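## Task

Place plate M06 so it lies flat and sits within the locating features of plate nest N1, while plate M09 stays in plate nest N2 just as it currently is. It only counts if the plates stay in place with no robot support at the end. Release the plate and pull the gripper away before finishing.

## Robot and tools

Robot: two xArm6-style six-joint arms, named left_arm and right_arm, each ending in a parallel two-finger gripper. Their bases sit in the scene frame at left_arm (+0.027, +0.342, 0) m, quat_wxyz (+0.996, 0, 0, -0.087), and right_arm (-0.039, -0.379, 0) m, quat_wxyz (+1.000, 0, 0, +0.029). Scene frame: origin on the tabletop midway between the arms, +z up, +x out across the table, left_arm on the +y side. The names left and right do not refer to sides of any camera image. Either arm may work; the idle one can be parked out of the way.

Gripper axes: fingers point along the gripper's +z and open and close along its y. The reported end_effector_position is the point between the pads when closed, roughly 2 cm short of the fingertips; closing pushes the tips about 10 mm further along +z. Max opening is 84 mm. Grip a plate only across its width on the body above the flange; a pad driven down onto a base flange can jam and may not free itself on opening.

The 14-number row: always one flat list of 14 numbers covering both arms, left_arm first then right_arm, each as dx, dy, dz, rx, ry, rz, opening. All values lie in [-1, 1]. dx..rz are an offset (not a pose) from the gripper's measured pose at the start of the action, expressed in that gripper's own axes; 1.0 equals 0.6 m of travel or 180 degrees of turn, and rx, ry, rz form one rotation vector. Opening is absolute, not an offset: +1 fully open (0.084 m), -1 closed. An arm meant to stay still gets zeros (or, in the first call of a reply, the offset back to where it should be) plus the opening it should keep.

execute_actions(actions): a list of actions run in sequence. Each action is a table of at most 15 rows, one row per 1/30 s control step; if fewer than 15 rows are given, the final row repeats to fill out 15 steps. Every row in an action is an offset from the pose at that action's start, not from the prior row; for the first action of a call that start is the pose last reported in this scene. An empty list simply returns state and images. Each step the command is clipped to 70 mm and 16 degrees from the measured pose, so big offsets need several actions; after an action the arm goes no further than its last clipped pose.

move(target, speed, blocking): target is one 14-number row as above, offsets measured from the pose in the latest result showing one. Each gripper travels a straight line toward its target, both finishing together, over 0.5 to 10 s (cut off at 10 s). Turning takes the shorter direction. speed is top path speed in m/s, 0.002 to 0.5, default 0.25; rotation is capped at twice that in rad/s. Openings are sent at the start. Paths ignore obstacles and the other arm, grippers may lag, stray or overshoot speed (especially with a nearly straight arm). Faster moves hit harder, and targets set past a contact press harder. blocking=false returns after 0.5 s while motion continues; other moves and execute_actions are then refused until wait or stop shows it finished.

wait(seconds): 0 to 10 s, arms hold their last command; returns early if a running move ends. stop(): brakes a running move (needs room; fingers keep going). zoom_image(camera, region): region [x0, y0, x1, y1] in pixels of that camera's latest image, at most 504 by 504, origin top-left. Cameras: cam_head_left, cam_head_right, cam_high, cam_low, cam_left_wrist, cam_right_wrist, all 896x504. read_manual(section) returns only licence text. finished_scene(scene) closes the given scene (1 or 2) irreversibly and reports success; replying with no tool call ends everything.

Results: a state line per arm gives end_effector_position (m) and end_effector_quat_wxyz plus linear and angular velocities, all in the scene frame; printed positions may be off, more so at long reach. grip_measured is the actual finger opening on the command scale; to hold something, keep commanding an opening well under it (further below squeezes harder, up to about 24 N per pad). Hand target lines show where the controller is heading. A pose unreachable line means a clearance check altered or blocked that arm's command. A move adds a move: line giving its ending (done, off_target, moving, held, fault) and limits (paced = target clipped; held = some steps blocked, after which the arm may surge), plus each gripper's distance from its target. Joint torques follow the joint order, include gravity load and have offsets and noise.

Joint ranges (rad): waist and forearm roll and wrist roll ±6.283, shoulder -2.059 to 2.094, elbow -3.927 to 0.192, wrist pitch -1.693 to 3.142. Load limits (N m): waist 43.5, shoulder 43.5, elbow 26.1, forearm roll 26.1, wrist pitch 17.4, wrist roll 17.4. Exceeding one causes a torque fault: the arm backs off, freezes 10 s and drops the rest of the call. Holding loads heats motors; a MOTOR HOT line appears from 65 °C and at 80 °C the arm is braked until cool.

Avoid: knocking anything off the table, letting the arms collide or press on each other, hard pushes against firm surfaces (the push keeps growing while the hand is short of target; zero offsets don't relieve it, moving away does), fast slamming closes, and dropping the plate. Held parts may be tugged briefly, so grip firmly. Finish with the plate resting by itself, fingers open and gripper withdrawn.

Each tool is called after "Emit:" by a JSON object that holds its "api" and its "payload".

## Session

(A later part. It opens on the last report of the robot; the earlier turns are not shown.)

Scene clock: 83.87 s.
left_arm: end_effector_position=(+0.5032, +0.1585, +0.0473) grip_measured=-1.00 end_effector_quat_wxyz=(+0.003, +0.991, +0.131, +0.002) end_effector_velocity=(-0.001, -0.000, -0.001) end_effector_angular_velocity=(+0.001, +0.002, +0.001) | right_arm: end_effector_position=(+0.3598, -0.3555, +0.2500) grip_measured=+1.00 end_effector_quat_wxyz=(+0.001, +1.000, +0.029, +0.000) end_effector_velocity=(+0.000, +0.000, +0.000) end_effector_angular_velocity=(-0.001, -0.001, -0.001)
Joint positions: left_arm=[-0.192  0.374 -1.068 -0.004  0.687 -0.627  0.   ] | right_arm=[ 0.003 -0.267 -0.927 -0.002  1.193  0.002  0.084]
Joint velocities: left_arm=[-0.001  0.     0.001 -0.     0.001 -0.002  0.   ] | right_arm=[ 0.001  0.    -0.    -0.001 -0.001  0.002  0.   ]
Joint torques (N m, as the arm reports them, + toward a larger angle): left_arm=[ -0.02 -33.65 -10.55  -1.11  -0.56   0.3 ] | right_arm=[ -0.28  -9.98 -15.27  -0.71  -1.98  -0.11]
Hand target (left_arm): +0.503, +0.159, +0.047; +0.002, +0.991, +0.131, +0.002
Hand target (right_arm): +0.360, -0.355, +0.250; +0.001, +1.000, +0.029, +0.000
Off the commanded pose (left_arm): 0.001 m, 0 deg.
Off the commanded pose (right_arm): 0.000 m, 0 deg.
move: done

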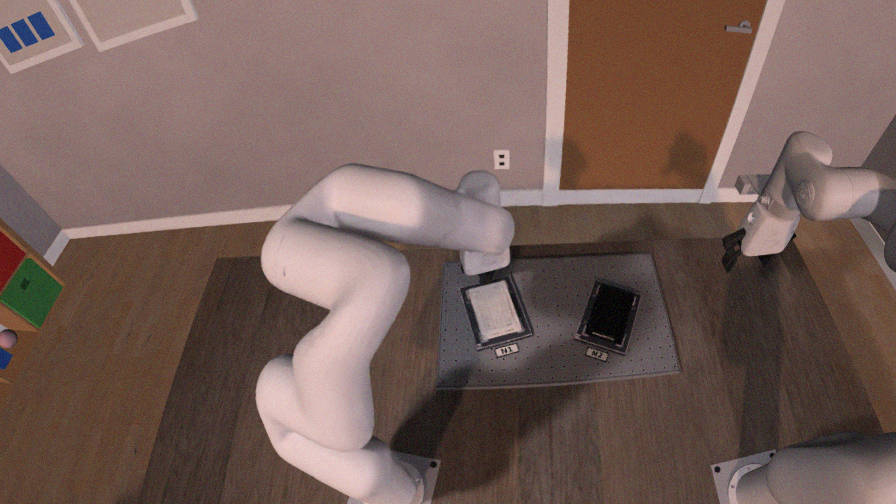

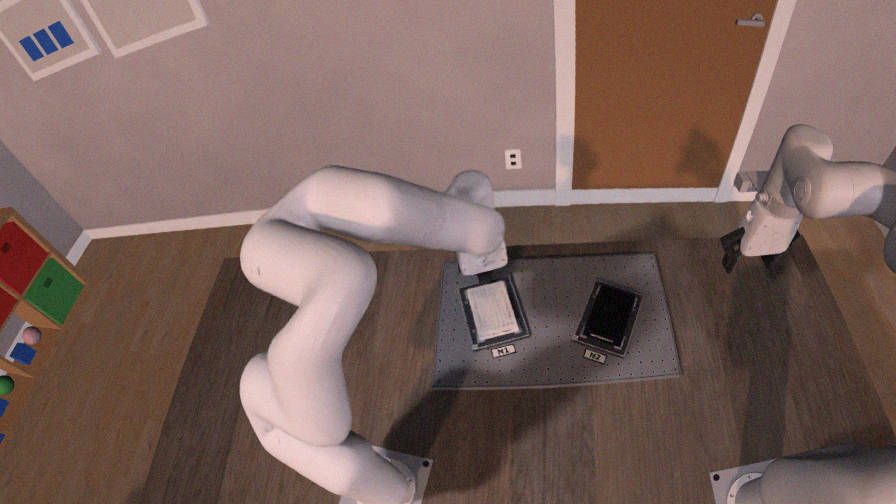

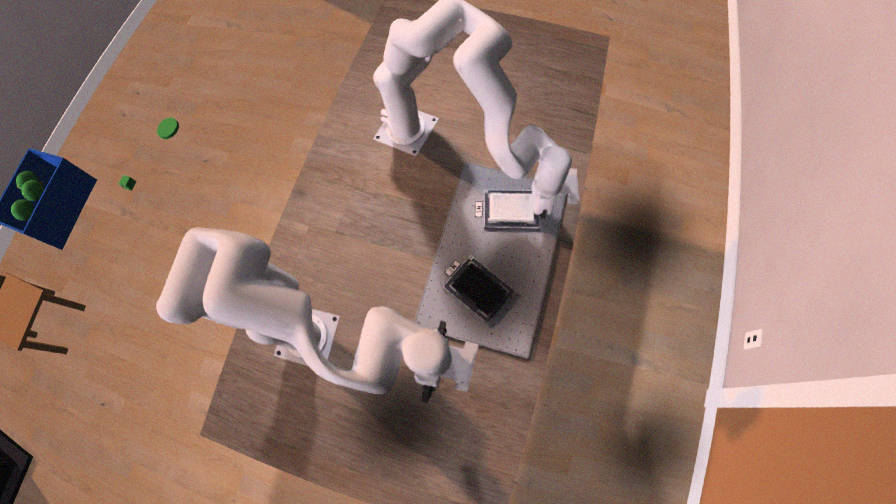

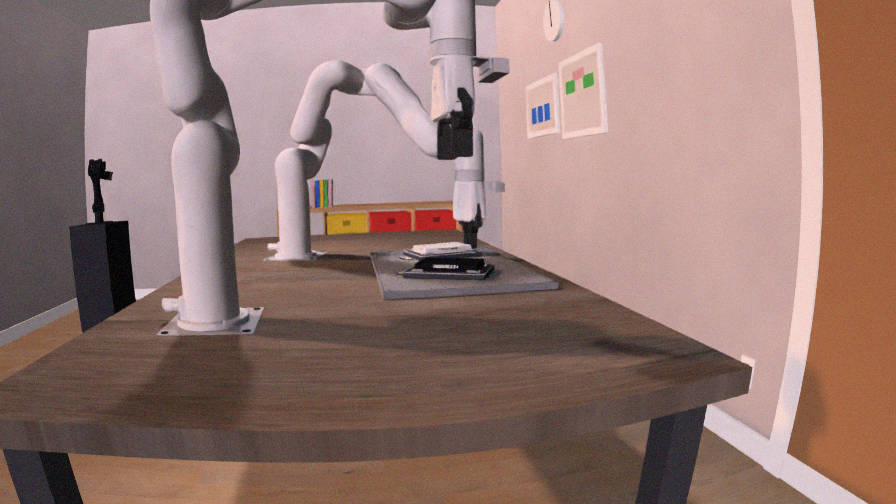

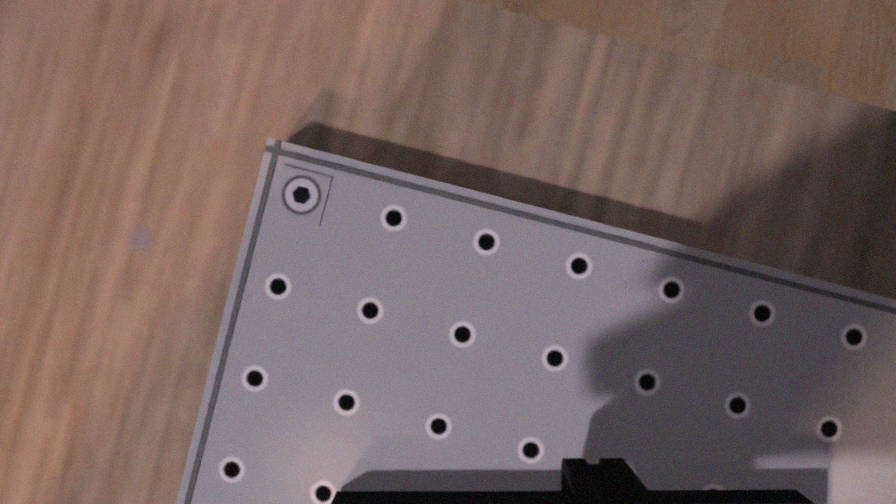

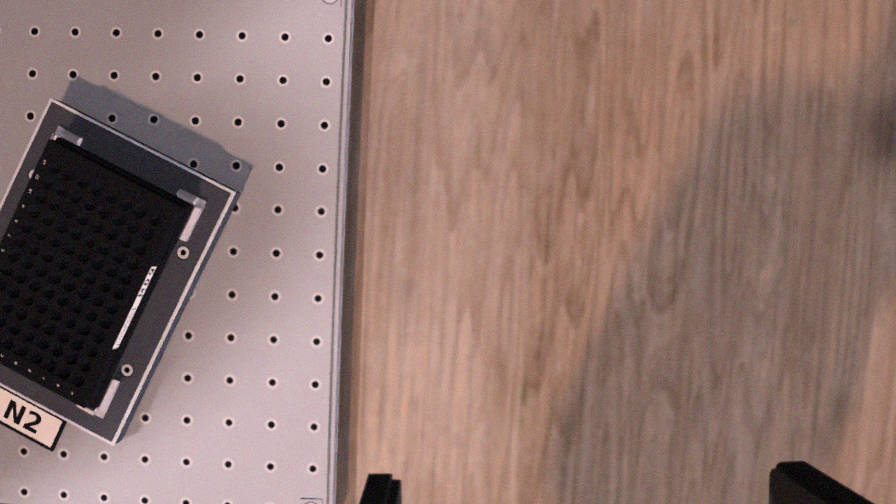

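It moved and appears to have dropped. Back off and inspect from above.

Emit:
{"api": "move", "payload": {"target": [0.02,0,-0.05,0,0,0,-1,0,0,0,0,0,0,1], "speed": 0.1}}

Emit:
{"api": "move", "payload": {"target": [-0.25,0,-0.28,0,0,0,-1,0,0,0,0,0,0,1]}}

Emit:
{"api": "zoom_image", "payload": {"camera": "cam_left_wrist", "region": [330,60,690,420]}}

Emit:
{"api": "zoom_image", "payload": {"camera": "cam_low", "region": [400,220,520,280]}}

Scene clock: 90.77 s.
left_arm: end_effector_position=(+0.5143, +0.1620, +0.0768) grip_measured=-1.00 end_effector_quat_wxyz=(+0.002, +0.991, +0.132, +0.002) end_effector_velocity=(-0.001, -0.000, -0.001) end_effector_angular_velocity=(+0.001, +0.003, +0.000) | right_arm: end_effector_position=(+0.3598, -0.3555, +0.2500) grip_measured=+1.00 end_effector_quat_wxyz=(+0.001, +1.000, +0.029, +0.000) end_effector_velocity=(-0.000, +0.000, -0.000) end_effector_angular_velocity=(+0.000, +0.001, +0.000)
Joint positions: left_arm=[-0.178  0.342 -1.122 -0.003  0.775 -0.614  0.   ] | right_arm=[ 0.003 -0.267 -0.927 -0.002  1.193  0.002  0.084]
Joint velocities: left_arm=[-0.     0.002 -0.001 -0.001  0.001 -0.     0.   ] | right_arm=[0.    0.    0.001 0.    0.001 0.    0.   ]
Joint torques (N m, as the arm reports them, + toward a larger angle): left_arm=[  0.66 -34.03 -11.95  -0.71  -1.33   0.07] | right_arm=[ -0.39 -10.62 -15.03  -1.05  -1.91   0.13]
Hand target (left_arm): +0.515, +0.162, +0.077; +0.002, +0.991, +0.132, +0.002
Hand target (right_arm): +0.360, -0.355, +0.250; +0.001, +1.000, +0.029, +0.000
Off the commanded pose (left_arm): 0.001 m, 0 deg.
Off the commanded pose (right_arm): 0.000 m, 0 deg.
move: done

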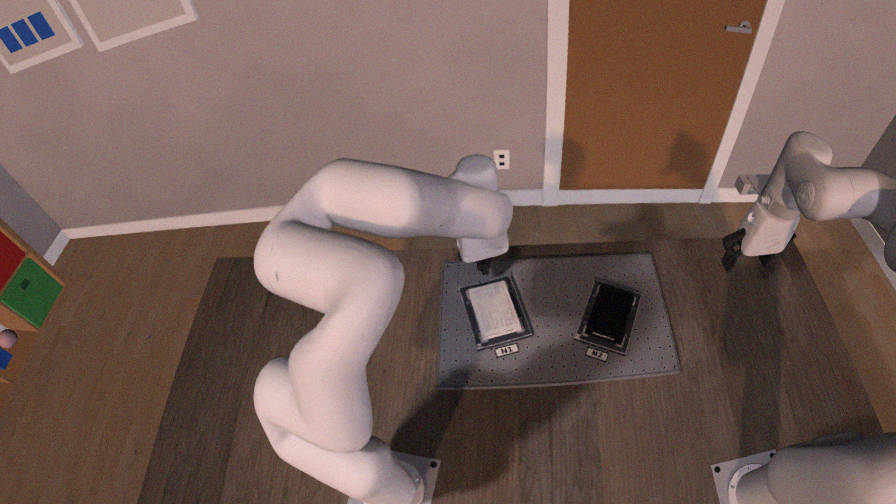

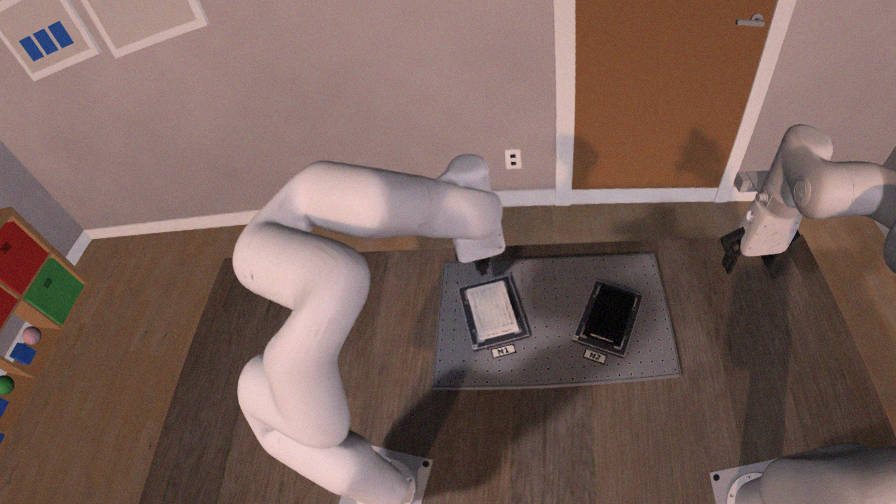

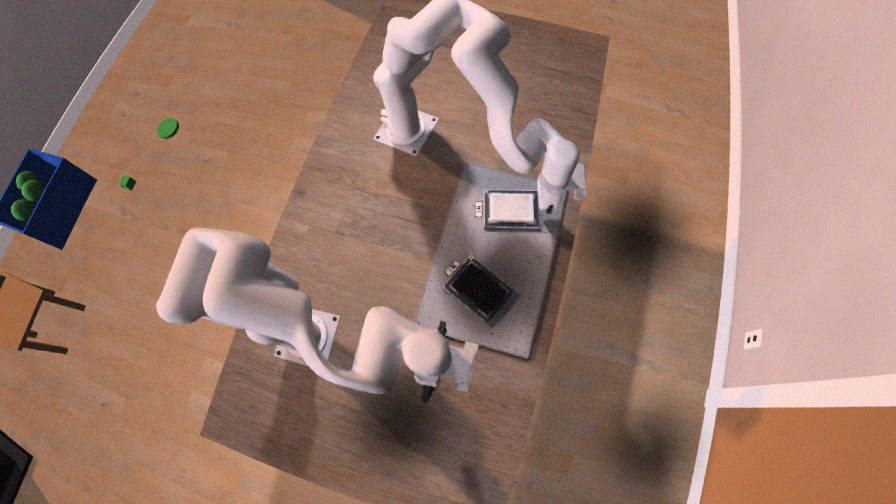

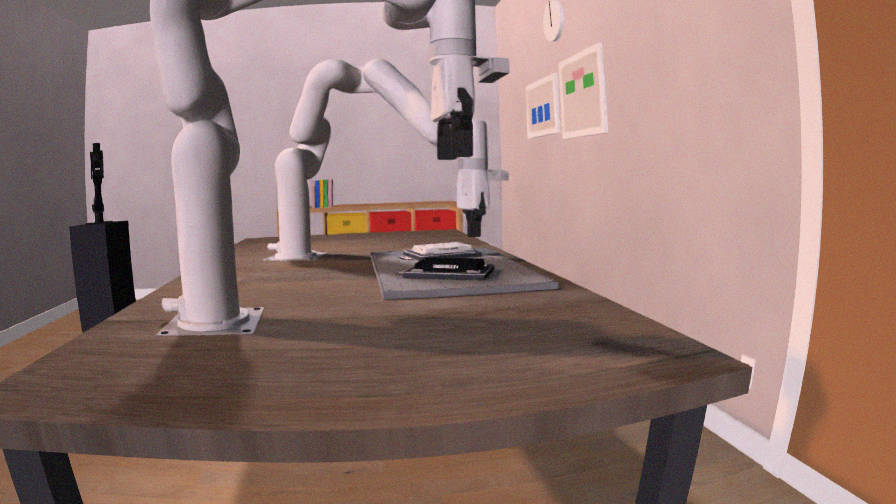

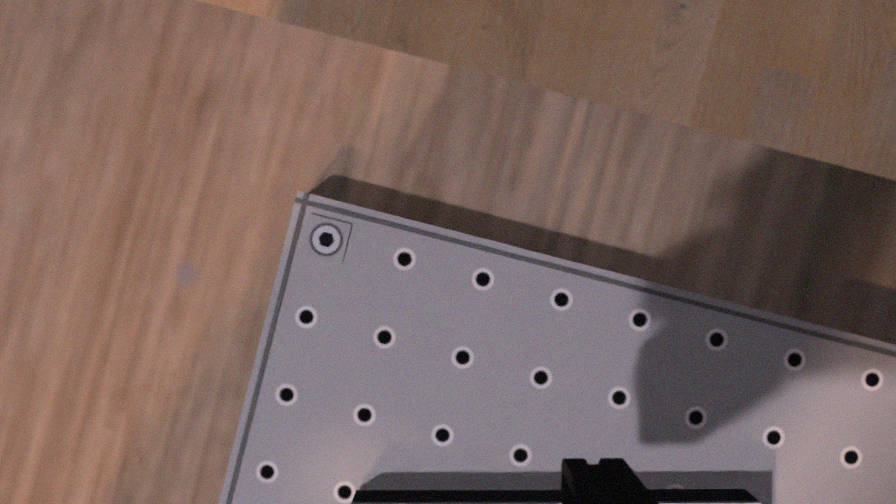

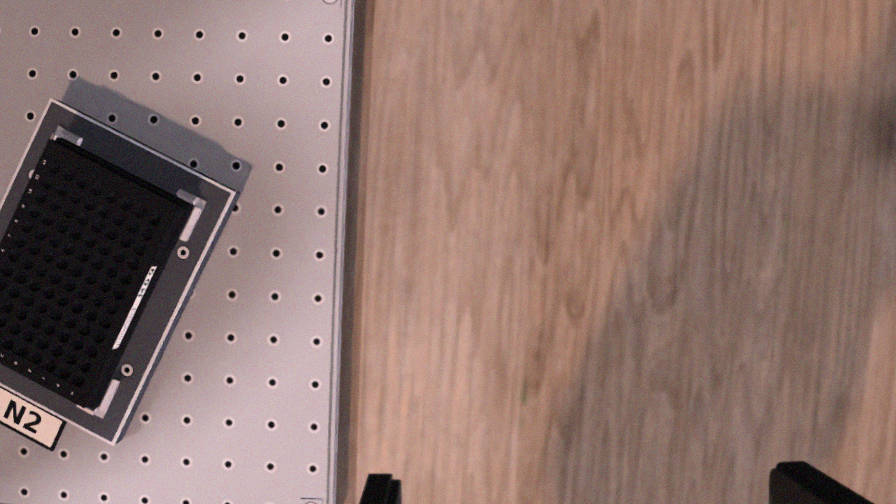

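Scene clock: 92.17 s.
left_arm: end_effector_position=(+0.3693, +0.1238, +0.2443) grip_measured=-1.00 end_effector_quat_wxyz=(+0.002, +0.991, +0.132, +0.001) end_effector_velocity=(+0.002, -0.002, +0.005) end_effector_angular_velocity=(-0.006, -0.011, -0.002) | right_arm: end_effector_position=(+0.3598, -0.3555, +0.2500) grip_measured=+1.00 end_effector_quat_wxyz=(+0.001, +1.000, +0.029, +0.000) end_effector_velocity=(-0.000, +0.000, -0.000) end_effector_angular_velocity=(-0.000, +0.001, -0.001)
Joint positions: left_arm=[-0.392 -0.246 -0.929 -0.001  1.171 -0.831  0.   ] | right_arm=[ 0.003 -0.267 -0.927 -0.002  1.193  0.002  0.084]
Joint velocities: left_arm=[-0.002 -0.006 -0.007  0.001  0.     0.     0.   ] | right_arm=[ 0.    -0.     0.001 -0.     0.     0.001  0.   ]
Joint torques (N m, as the arm reports them, + toward a larger angle): left_arm=[  0.73 -20.91 -12.93  -1.3   -1.13   0.31] | right_arm=[ -0.03  -9.99 -15.2   -0.66  -1.8    0.11]
Hand target (left_arm): +0.369, +0.124, +0.245; +0.002, +0.991, +0.132, +0.002
Hand target (right_arm): +0.360, -0.355, +0.250; +0.001, +1.000, +0.029, +0.000
Off the commanded pose (left_arm): 0.001 m, 0 deg.
Off the commanded pose (right_arm): 0.000 m, 0 deg.
move: done

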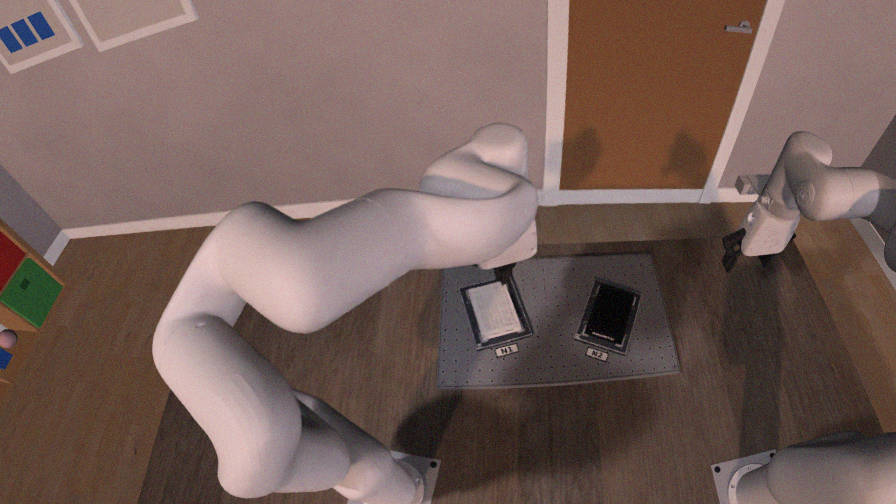

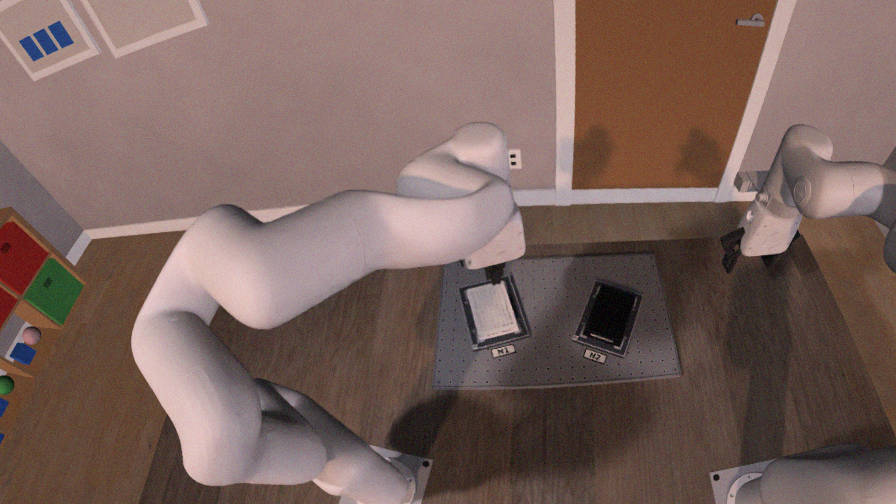

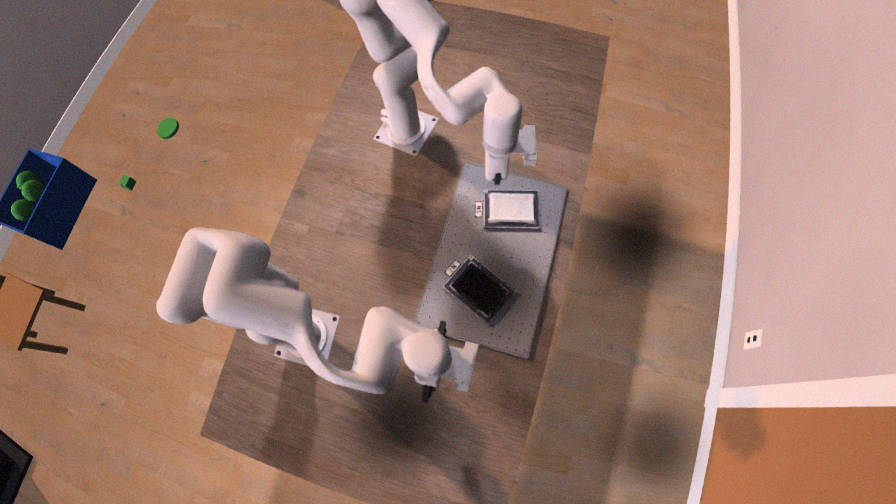

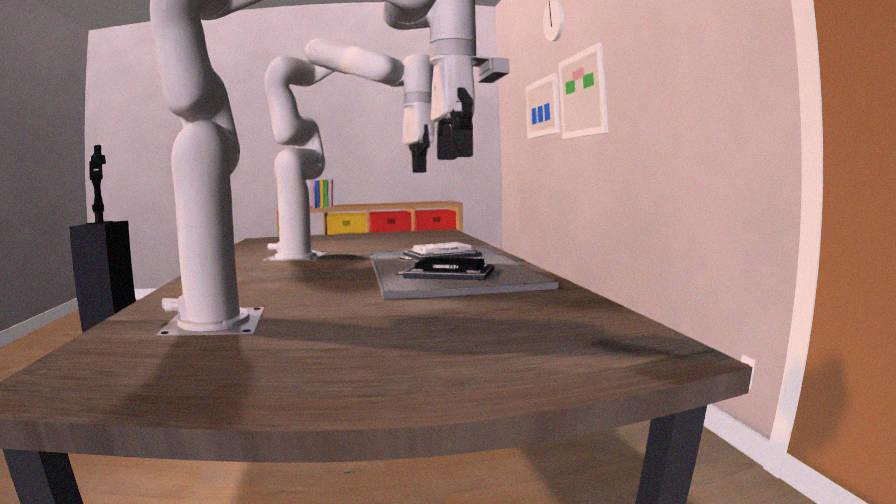

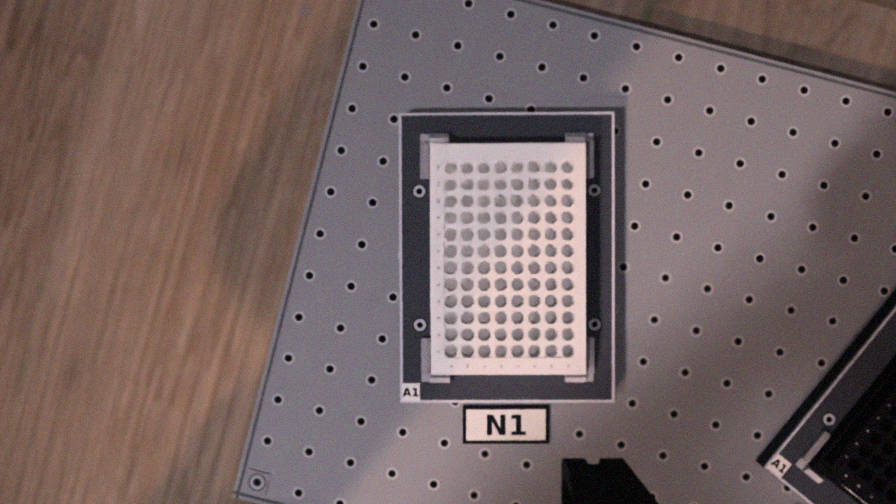

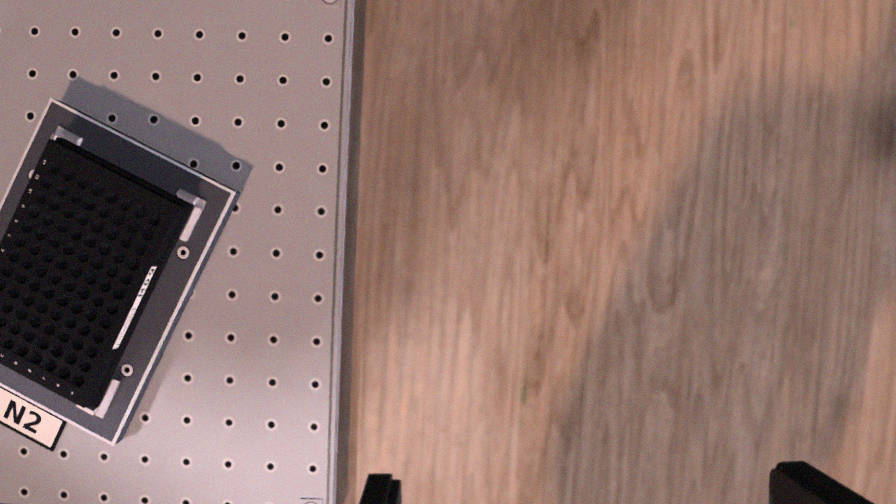

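Region (330, 60, 690, 420) of cam_left_wrist's 896x504 image, scaled by 1.400, with more detail than that image has.

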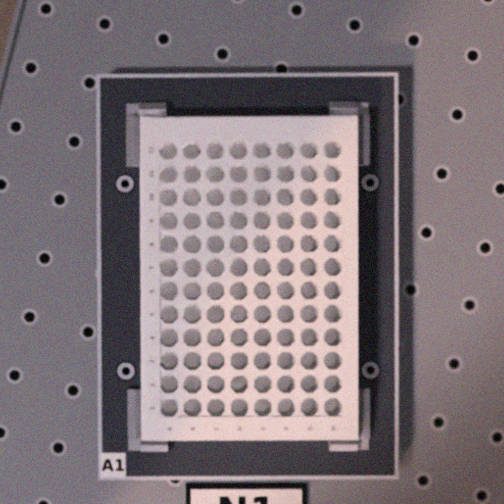

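Region (400, 220, 520, 280) of cam_low's 896x504 image, scaled by 4.200, with more detail than that image has.

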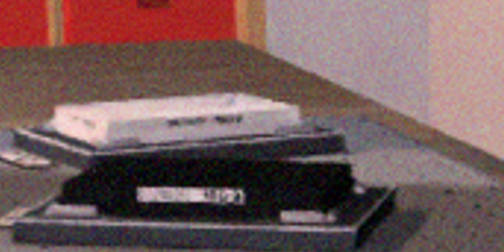

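Seated, rectangular and centred.

Emit:
{"api": "finished_scene", "payload": {"scene": 1}}

The scene is finished: the task was done.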